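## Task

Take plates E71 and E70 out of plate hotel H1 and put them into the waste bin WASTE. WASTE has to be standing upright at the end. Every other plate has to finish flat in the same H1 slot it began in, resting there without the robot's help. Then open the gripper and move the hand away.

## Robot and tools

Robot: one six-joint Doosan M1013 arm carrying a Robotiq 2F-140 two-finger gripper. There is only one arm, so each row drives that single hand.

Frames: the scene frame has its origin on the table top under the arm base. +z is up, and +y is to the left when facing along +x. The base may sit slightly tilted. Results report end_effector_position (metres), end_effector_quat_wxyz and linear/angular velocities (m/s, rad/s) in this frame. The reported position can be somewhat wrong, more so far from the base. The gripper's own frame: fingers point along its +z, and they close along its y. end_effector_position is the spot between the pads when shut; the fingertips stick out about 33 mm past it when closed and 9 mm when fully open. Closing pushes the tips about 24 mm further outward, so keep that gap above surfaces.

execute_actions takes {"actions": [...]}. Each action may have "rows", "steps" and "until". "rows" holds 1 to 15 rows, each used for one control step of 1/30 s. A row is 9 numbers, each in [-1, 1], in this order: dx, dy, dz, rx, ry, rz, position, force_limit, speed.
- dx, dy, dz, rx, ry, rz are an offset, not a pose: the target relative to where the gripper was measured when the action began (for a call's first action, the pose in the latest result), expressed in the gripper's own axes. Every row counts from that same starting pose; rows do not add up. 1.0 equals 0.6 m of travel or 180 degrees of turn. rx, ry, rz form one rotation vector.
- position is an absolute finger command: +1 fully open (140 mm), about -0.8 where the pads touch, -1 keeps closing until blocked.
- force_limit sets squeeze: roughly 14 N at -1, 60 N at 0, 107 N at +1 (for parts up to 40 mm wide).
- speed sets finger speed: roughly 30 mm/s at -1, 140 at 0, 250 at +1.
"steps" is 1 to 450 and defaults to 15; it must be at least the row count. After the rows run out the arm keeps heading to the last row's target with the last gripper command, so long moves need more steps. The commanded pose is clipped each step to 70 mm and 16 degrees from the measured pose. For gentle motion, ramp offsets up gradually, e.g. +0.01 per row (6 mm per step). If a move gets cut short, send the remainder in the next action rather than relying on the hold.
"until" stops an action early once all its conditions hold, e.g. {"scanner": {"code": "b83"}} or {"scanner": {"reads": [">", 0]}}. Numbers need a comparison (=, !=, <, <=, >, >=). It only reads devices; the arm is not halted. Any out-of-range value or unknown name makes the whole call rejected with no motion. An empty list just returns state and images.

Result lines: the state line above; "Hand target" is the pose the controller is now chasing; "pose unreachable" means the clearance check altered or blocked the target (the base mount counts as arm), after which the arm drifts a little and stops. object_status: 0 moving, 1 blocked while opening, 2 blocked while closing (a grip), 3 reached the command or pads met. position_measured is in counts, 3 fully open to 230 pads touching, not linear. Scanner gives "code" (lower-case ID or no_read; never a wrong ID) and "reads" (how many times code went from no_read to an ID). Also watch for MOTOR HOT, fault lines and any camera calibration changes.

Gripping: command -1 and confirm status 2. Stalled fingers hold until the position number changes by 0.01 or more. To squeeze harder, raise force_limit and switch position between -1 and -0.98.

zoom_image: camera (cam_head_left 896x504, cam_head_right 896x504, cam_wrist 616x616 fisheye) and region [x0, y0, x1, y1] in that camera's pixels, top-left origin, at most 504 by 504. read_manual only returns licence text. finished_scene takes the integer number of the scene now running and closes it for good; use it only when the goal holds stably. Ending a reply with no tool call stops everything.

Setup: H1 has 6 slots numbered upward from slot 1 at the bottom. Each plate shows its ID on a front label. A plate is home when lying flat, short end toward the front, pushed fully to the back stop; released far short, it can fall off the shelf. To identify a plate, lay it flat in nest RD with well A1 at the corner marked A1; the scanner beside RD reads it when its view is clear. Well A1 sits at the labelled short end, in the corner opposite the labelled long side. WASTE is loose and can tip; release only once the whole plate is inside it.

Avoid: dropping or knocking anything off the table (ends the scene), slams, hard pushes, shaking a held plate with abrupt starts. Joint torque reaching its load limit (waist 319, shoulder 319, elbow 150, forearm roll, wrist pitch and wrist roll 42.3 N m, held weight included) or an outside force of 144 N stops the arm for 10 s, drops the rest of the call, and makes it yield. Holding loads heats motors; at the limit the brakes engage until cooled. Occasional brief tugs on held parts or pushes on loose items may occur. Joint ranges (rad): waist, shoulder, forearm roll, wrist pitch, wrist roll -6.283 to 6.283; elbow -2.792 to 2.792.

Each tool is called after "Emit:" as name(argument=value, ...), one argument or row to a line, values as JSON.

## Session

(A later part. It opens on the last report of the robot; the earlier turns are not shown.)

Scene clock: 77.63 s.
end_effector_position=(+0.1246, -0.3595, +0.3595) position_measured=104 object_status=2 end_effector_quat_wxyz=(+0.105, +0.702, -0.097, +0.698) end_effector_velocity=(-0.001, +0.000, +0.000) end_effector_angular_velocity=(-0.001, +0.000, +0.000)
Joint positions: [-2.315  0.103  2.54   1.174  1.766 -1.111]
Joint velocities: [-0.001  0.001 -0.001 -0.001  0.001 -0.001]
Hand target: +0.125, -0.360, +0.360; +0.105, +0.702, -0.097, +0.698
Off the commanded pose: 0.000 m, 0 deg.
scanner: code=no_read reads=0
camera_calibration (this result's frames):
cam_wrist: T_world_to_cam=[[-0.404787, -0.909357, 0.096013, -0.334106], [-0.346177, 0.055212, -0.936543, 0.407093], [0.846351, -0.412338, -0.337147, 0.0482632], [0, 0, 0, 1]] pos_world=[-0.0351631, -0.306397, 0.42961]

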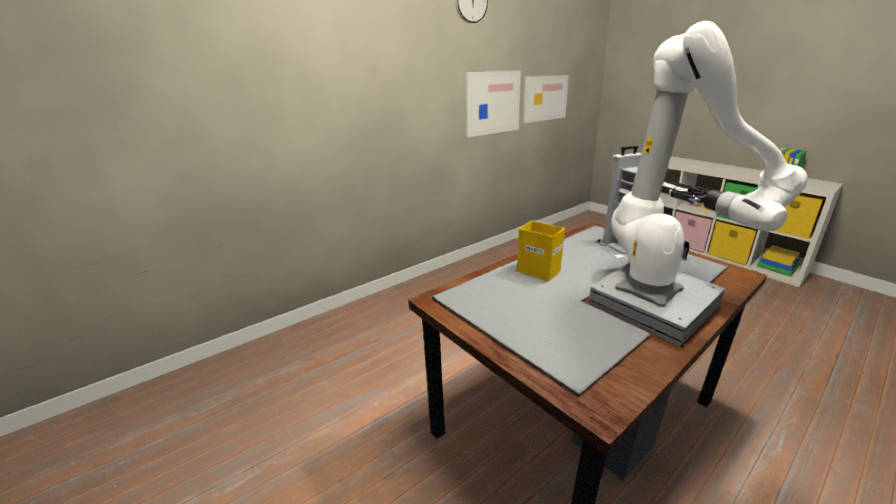

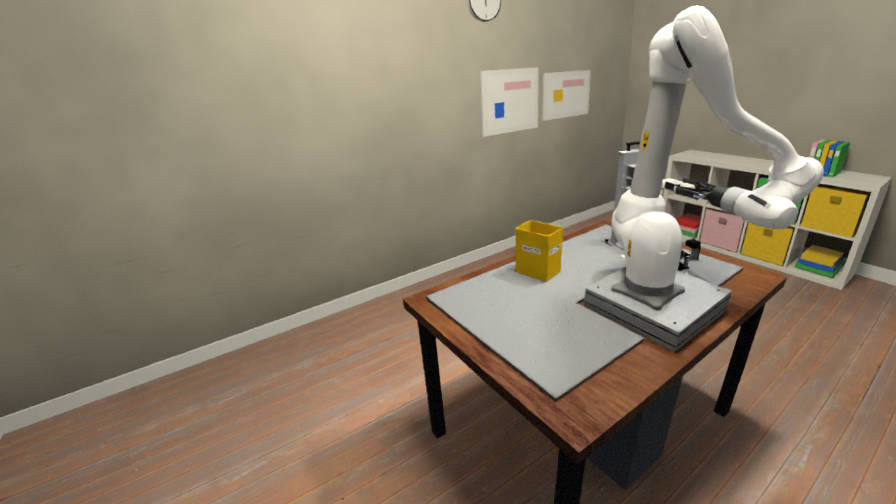

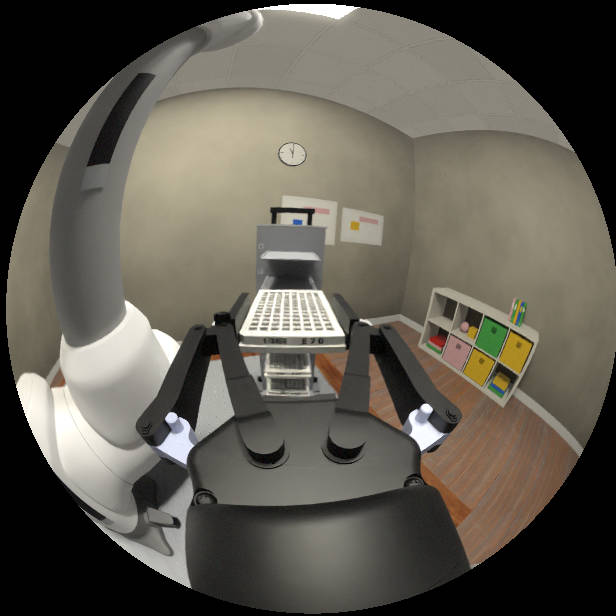

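Emit:
execute_actions(
  actions=[
    {"rows":[[0.02,0,0,0,0,0,-1,0.3,0],[0.05,0,0,0,0,0,-1,0.3,0],[0.09,0,0,0,0,0,-1,0.3,0],[0.12,0,0,0,0,0,-1,0.3,0],[0.15,0,0,0,0,0,-1,0.3,0]],"steps":25},
    {"rows":[[0,0,0,0,-0.03,0,-1,0.3,0],[0,0,0,0,-0.08,0,-1,0.3,0],[0,0,0,0,-0.2,0,-1,0.3,0],[0,0,0,0,-0.5,0,-1,0.3,0]],"steps":55},
    {"rows":[[0.01,-0.03,0,0,0,0.01,-1,0.3,0],[0.03,-0.08,0,0,0,0.03,-1,0.3,0],[0.1,-0.3,0.03,0,0,0.1,-1,0.3,0],[0.29,-0.86,0.1,0,0,0.339,-1,0.3,0]],"steps":70},
  ],
)

Scene clock: 89.80 s.
end_effector_position=(+0.4366, +0.0856, +0.3817) position_measured=104 object_status=2 end_effector_quat_wxyz=(+0.007, +0.780, -0.626, -0.000) end_effector_velocity=(-0.000, +0.000, +0.000) end_effector_angular_velocity=(-0.001, -0.001, +0.003)
Joint positions: [ 0.081 -0.157  1.961  0.007  1.349  3.021]
Joint velocities: [ 0.001 -0.    -0.    -0.001 -0.    -0.001]
Hand target: +0.437, +0.086, +0.382; +0.007, +0.780, -0.626, -0.000
Off the commanded pose: 0.001 m, 0 deg.
scanner: code=no_read reads=0
camera_calibration (this result's frames):
cam_wrist: T_world_to_cam=[[-0.945119, -0.293218, 0.144129, 0.359674], [-0.231913, 0.912783, 0.33622, -0.0978201], [-0.230145, 0.284342, -0.93069, 0.612096], [0, 0, 0, 1]] pos_world=[0.45812, 0.0207068, 0.550721]

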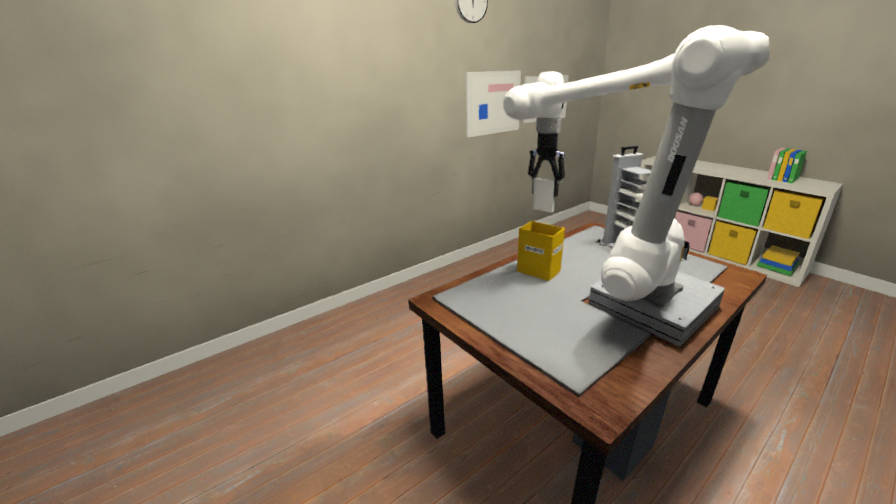

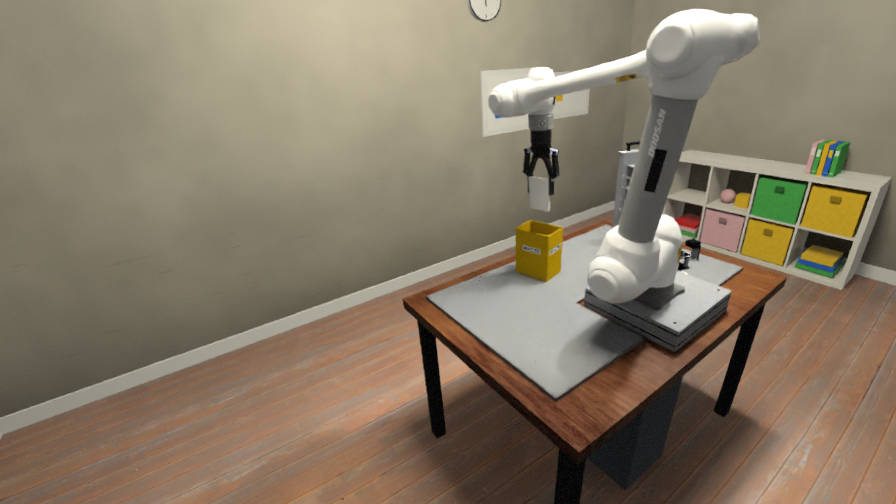

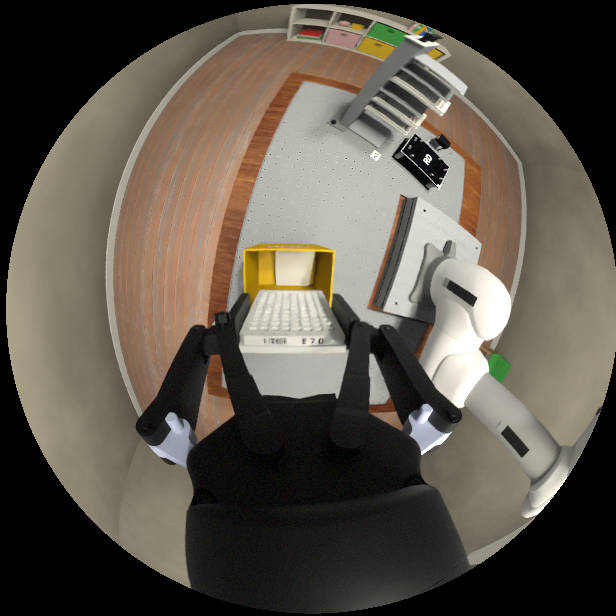

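Emit:
execute_actions(
  actions=[
    {"rows":[[-0.01,0,0.02,0,0,0,-1,0.3,0],[-0.017,0,0.05,0,0,0,-1,0.3,0],[-0.017,0,0.09,0,0,0,-1,0.3,0],[-0.017,0,0.14,0,0,0,-1,0.3,0],[-0.017,0,0.19,0,0,0,-1,0.3,0],[-0.017,0,0.235,0,0,0,-1,0.3,0]],"steps":30},
  ],
)

Scene clock: 93.57 s.
end_effector_position=(+0.4333, +0.0941, +0.2406) position_measured=104 object_status=2 end_effector_quat_wxyz=(+0.007, +0.780, -0.626, -0.000) end_effector_velocity=(+0.000, -0.000, -0.000) end_effector_angular_velocity=(-0.000, +0.001, -0.002)
Joint positions: [ 0.106 -0.066  2.153  0.008  1.065  3.044]
Joint velocities: [-0.     0.001  0.    -0.    -0.     0.001]
Hand target: +0.433, +0.094, +0.241; +0.007, +0.780, -0.626, -0.000
Off the commanded pose: 0.000 m, 0 deg.
scanner: code=no_read reads=0
camera_calibration (this result's frames):
cam_wrist: T_world_to_cam=[[-0.945121, -0.293223, 0.144104, 0.379348], [-0.2319, 0.912748, 0.336322, -0.0589145], [-0.230148, 0.284448, -0.930657, 0.477636], [0, 0, 0, 1]] pos_world=[0.454794, 0.0291452, 0.409664]

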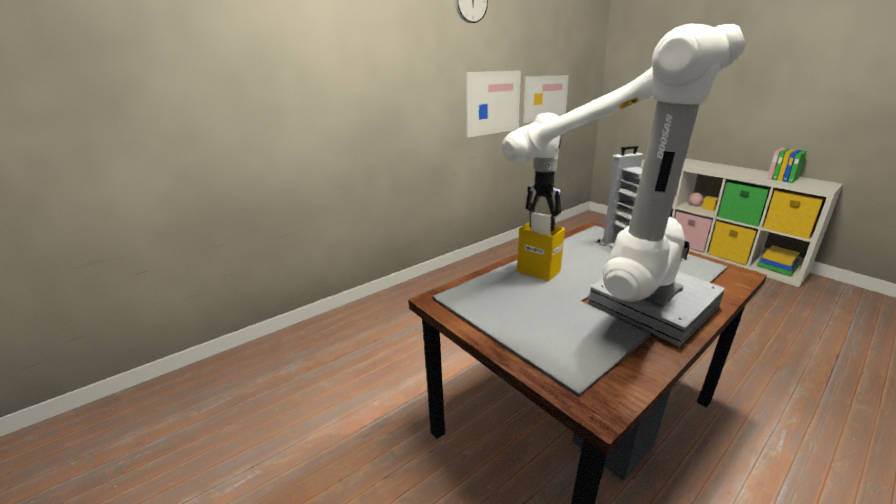

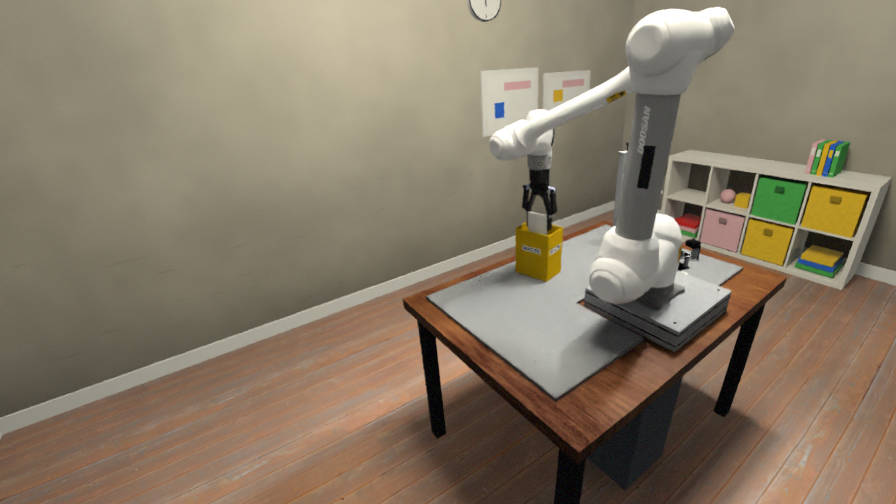

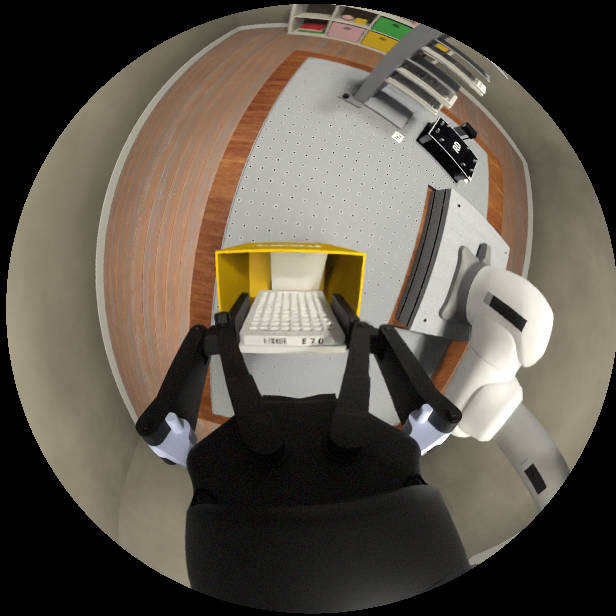

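Emit:
execute_actions(
  actions=[
    {"rows":[[0,0,0.015,0,0,0,-1,0.3,0],[0,0,0.03,0,0,0,-1,0.3,0],[0,0,0.045,0,0,0,-1,0.3,0],[0,0,0.06,0,0,0,-1,0.3,0],[0,0,0.083,0,0,0,-1,0.3,0]],"steps":22},
  ],
)

Emit:
execute_actions(
  actions=[
    {"rows":[[0,0,0,0,0,0,0.35,0.3,-0.5]],"steps":18},
    {"rows":[[0,0,-0.02,0,0,0,0.35,0.3,-0.5],[0,0,-0.04,0,0,0,0.35,0.3,-0.5],[0,0,-0.06,0,0,0,0.35,0.3,-0.5]],"steps":15},
  ],
)

Scene clock: 99.17 s.
end_effector_position=(+0.4329, +0.0936, +0.1908) position_measured=104 object_status=2 end_effector_quat_wxyz=(+0.007, +0.780, -0.626, -0.000) end_effector_velocity=(-0.000, +0.001, -0.000) end_effector_angular_velocity=(+0.001, +0.000, +0.000)
Joint positions: [ 0.107 -0.014  2.209  0.009  0.957  3.043]
Joint velocities: [ 0.001 -0.     0.     0.001 -0.     0.   ]
Hand target: +0.433, +0.094, +0.191; +0.007, +0.780, -0.626, -0.000
Off the commanded pose: 0.000 m, 0 deg.
scanner: code=no_read reads=0
camera_calibration (this result's frames):
cam_wrist: T_world_to_cam=[[-0.945123, -0.293234, 0.144074, 0.386015], [-0.231914, 0.912737, 0.336345, -0.0417856], [-0.230129, 0.284475, -0.930653, 0.431369], [0, 0, 0, 1]] pos_world=[0.454411, 0.0286185, 0.359894]

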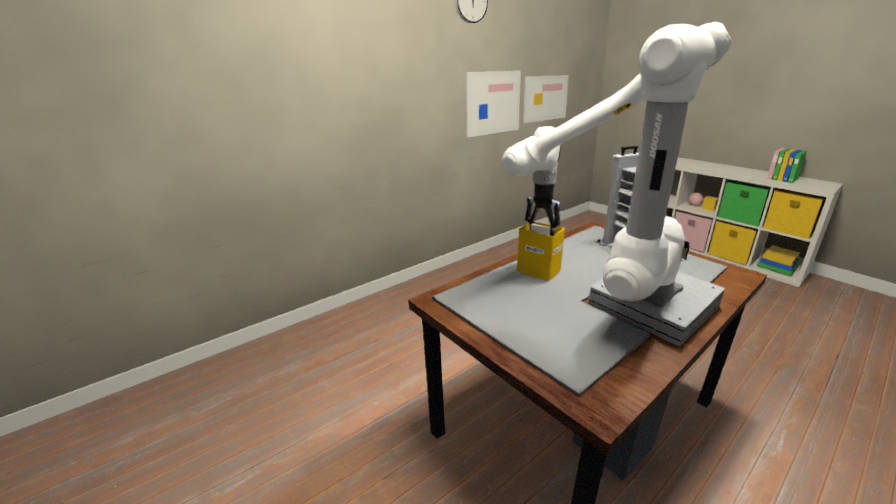

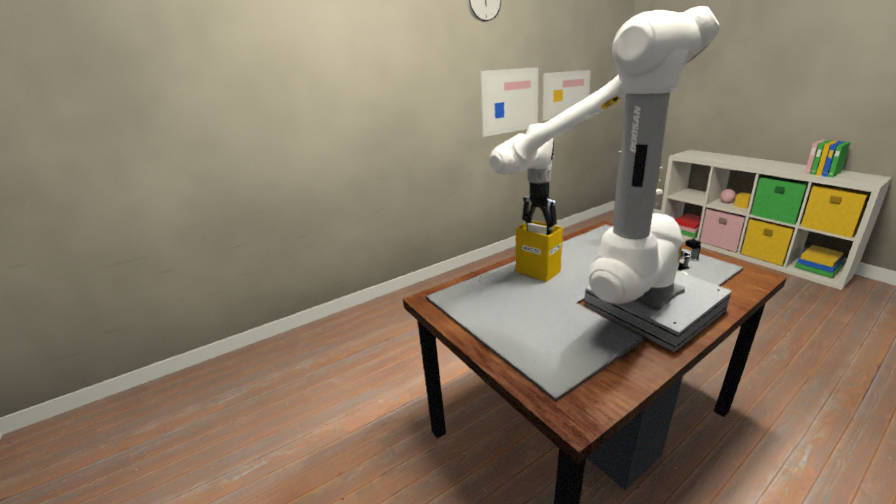

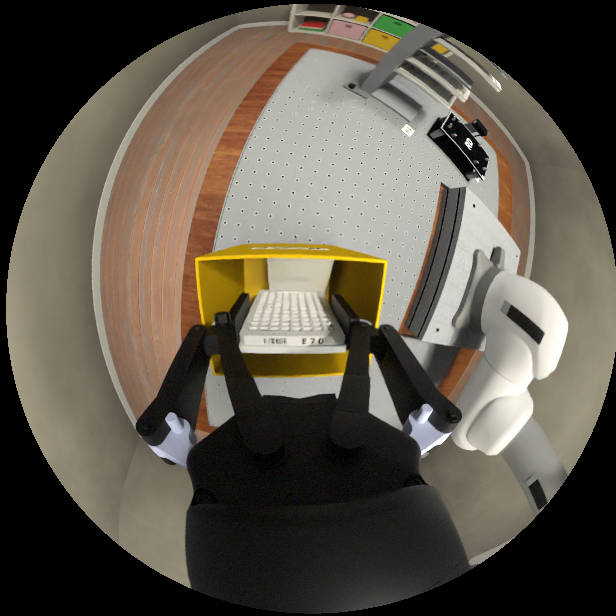

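Scene clock: 100.27 s.
end_effector_position=(+0.4332, +0.0940, +0.2268) position_measured=85 object_status=3 end_effector_quat_wxyz=(+0.007, +0.780, -0.626, -0.000) end_effector_velocity=(-0.000, +0.000, +0.001) end_effector_angular_velocity=(-0.000, -0.002, -0.000)
Joint positions: [ 0.106 -0.053  2.169  0.009  1.036  3.044]
Joint velocities: [ 0.    -0.002 -0.    -0.     0.     0.001]
Hand target: +0.433, +0.094, +0.227; +0.007, +0.780, -0.626, -0.000
Off the commanded pose: 0.000 m, 0 deg.
scanner: code=no_read reads=0
camera_calibration (this result's frames):
cam_wrist: T_world_to_cam=[[-0.945099, -0.293268, 0.144161, 0.381177], [-0.23192, 0.912734, 0.336348, -0.0541779], [-0.23022, 0.284448, -0.930638, 0.464804], [0, 0, 0, 1]] pos_world=[0.454692, 0.0290243, 0.395836]

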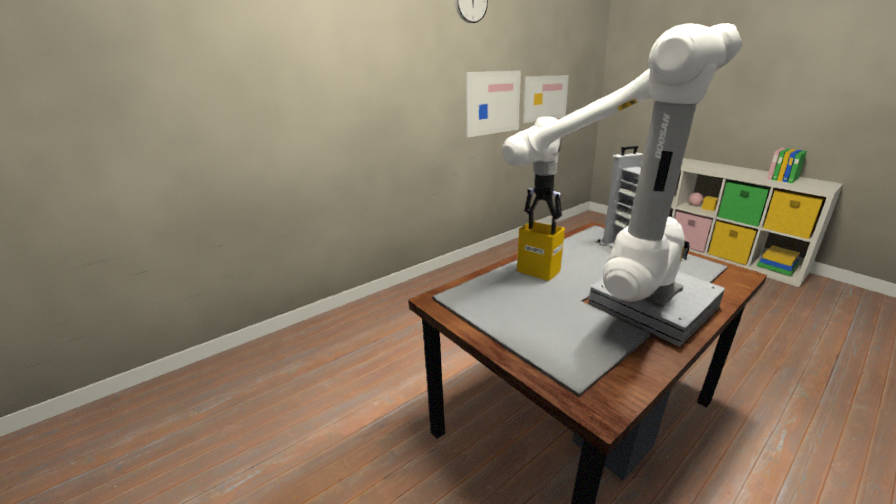

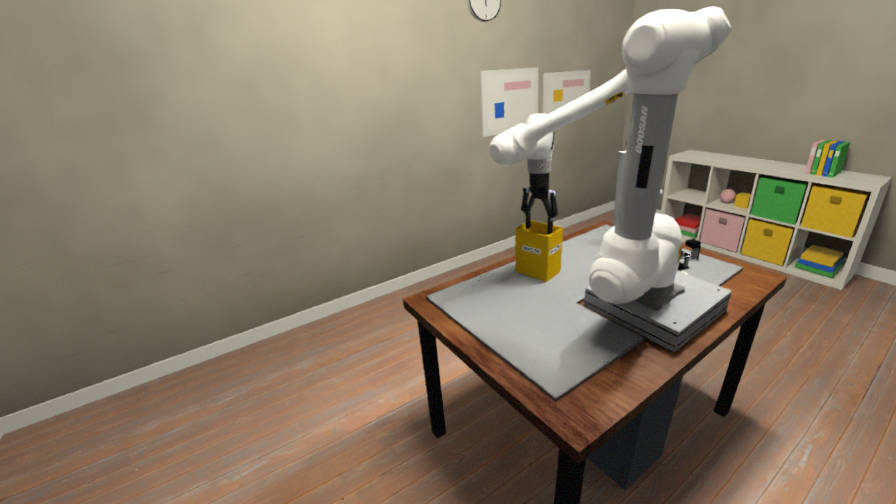

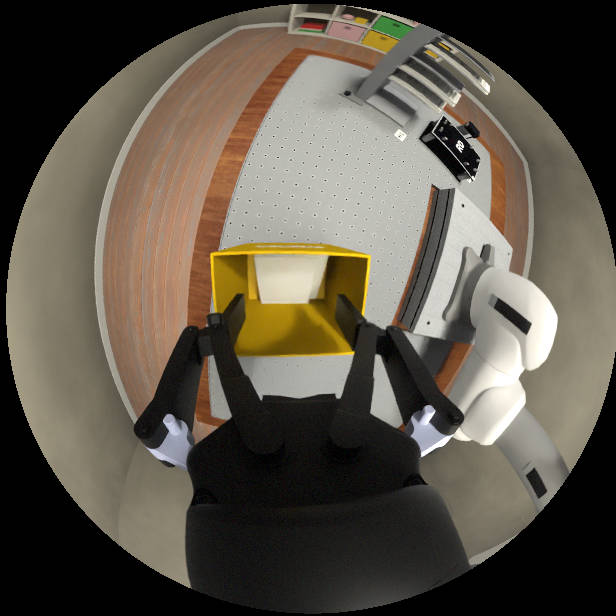

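Emit:
execute_actions(
  actions=[
    {"rows":[[0,0,-0.05,0,0,0,0.35,0.3,-0.5],[0,0,-0.25,0,0,0,0.35,0.3,-0.5]],"steps":22},
  ],
)

Emit:
finished_scene(
  scene=2,
)

Scene clock: 102.77 s.
end_effector_position=(+0.4344, +0.0955, +0.3767) position_measured=85 object_status=3 end_effector_quat_wxyz=(+0.007, +0.780, -0.626, -0.000) end_effector_velocity=(-0.000, +0.001, +0.001) end_effector_angular_velocity=(+0.000, -0.001, +0.000)
Joint positions: [ 0.104 -0.156  1.968  0.007  1.34   3.044]
Joint velocities: [ 0.002 -0.001 -0.     0.     0.     0.001]
Hand target: +0.434, +0.096, +0.377; +0.007, +0.780, -0.626, -0.000
Off the commanded pose: 0.000 m, 0 deg.
scanner: code=no_read reads=0
camera_calibration (this result's frames):
cam_wrist: T_world_to_cam=[[-0.945109, -0.293207, 0.144218, 0.361121], [-0.231881, 0.912798, 0.3362, -0.105708], [-0.230218, 0.284304, -0.930683, 0.60421], [0, 0, 0, 1]] pos_world=[0.455887, 0.0305933, 0.545787]

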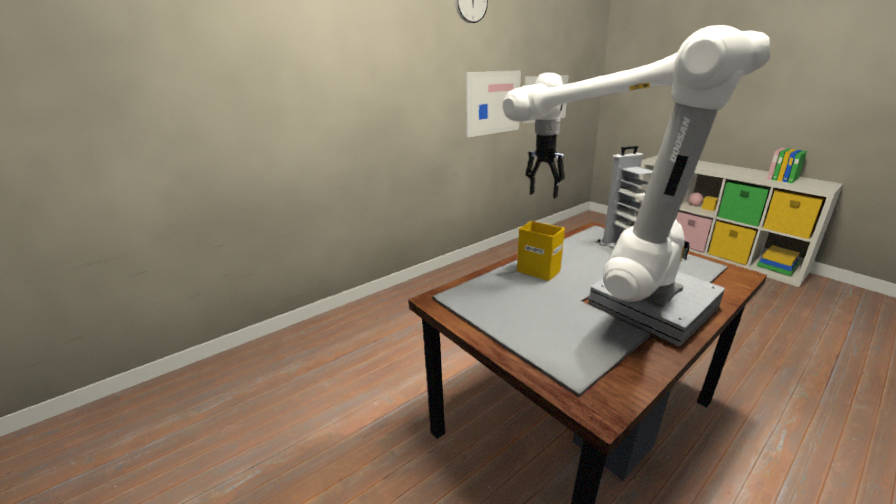

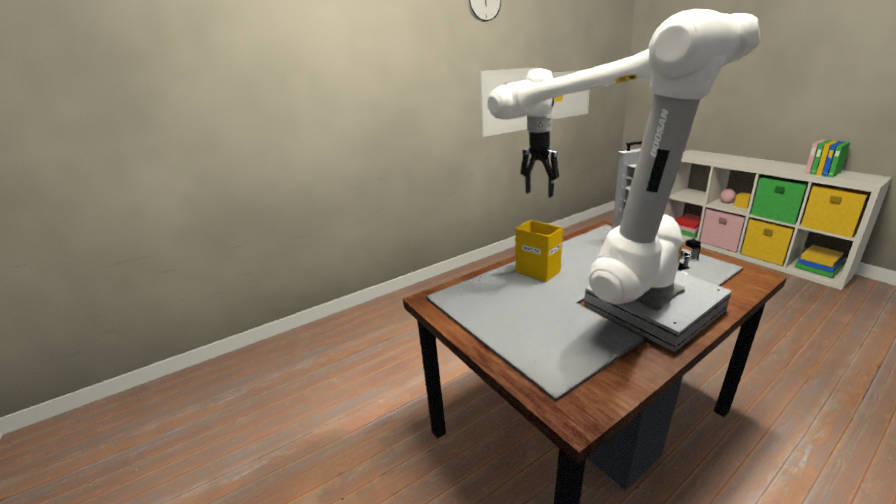

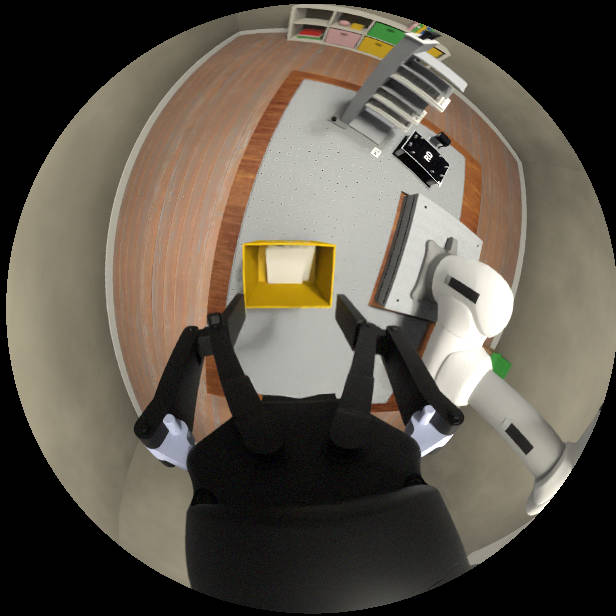

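The scene is finished: the task was done.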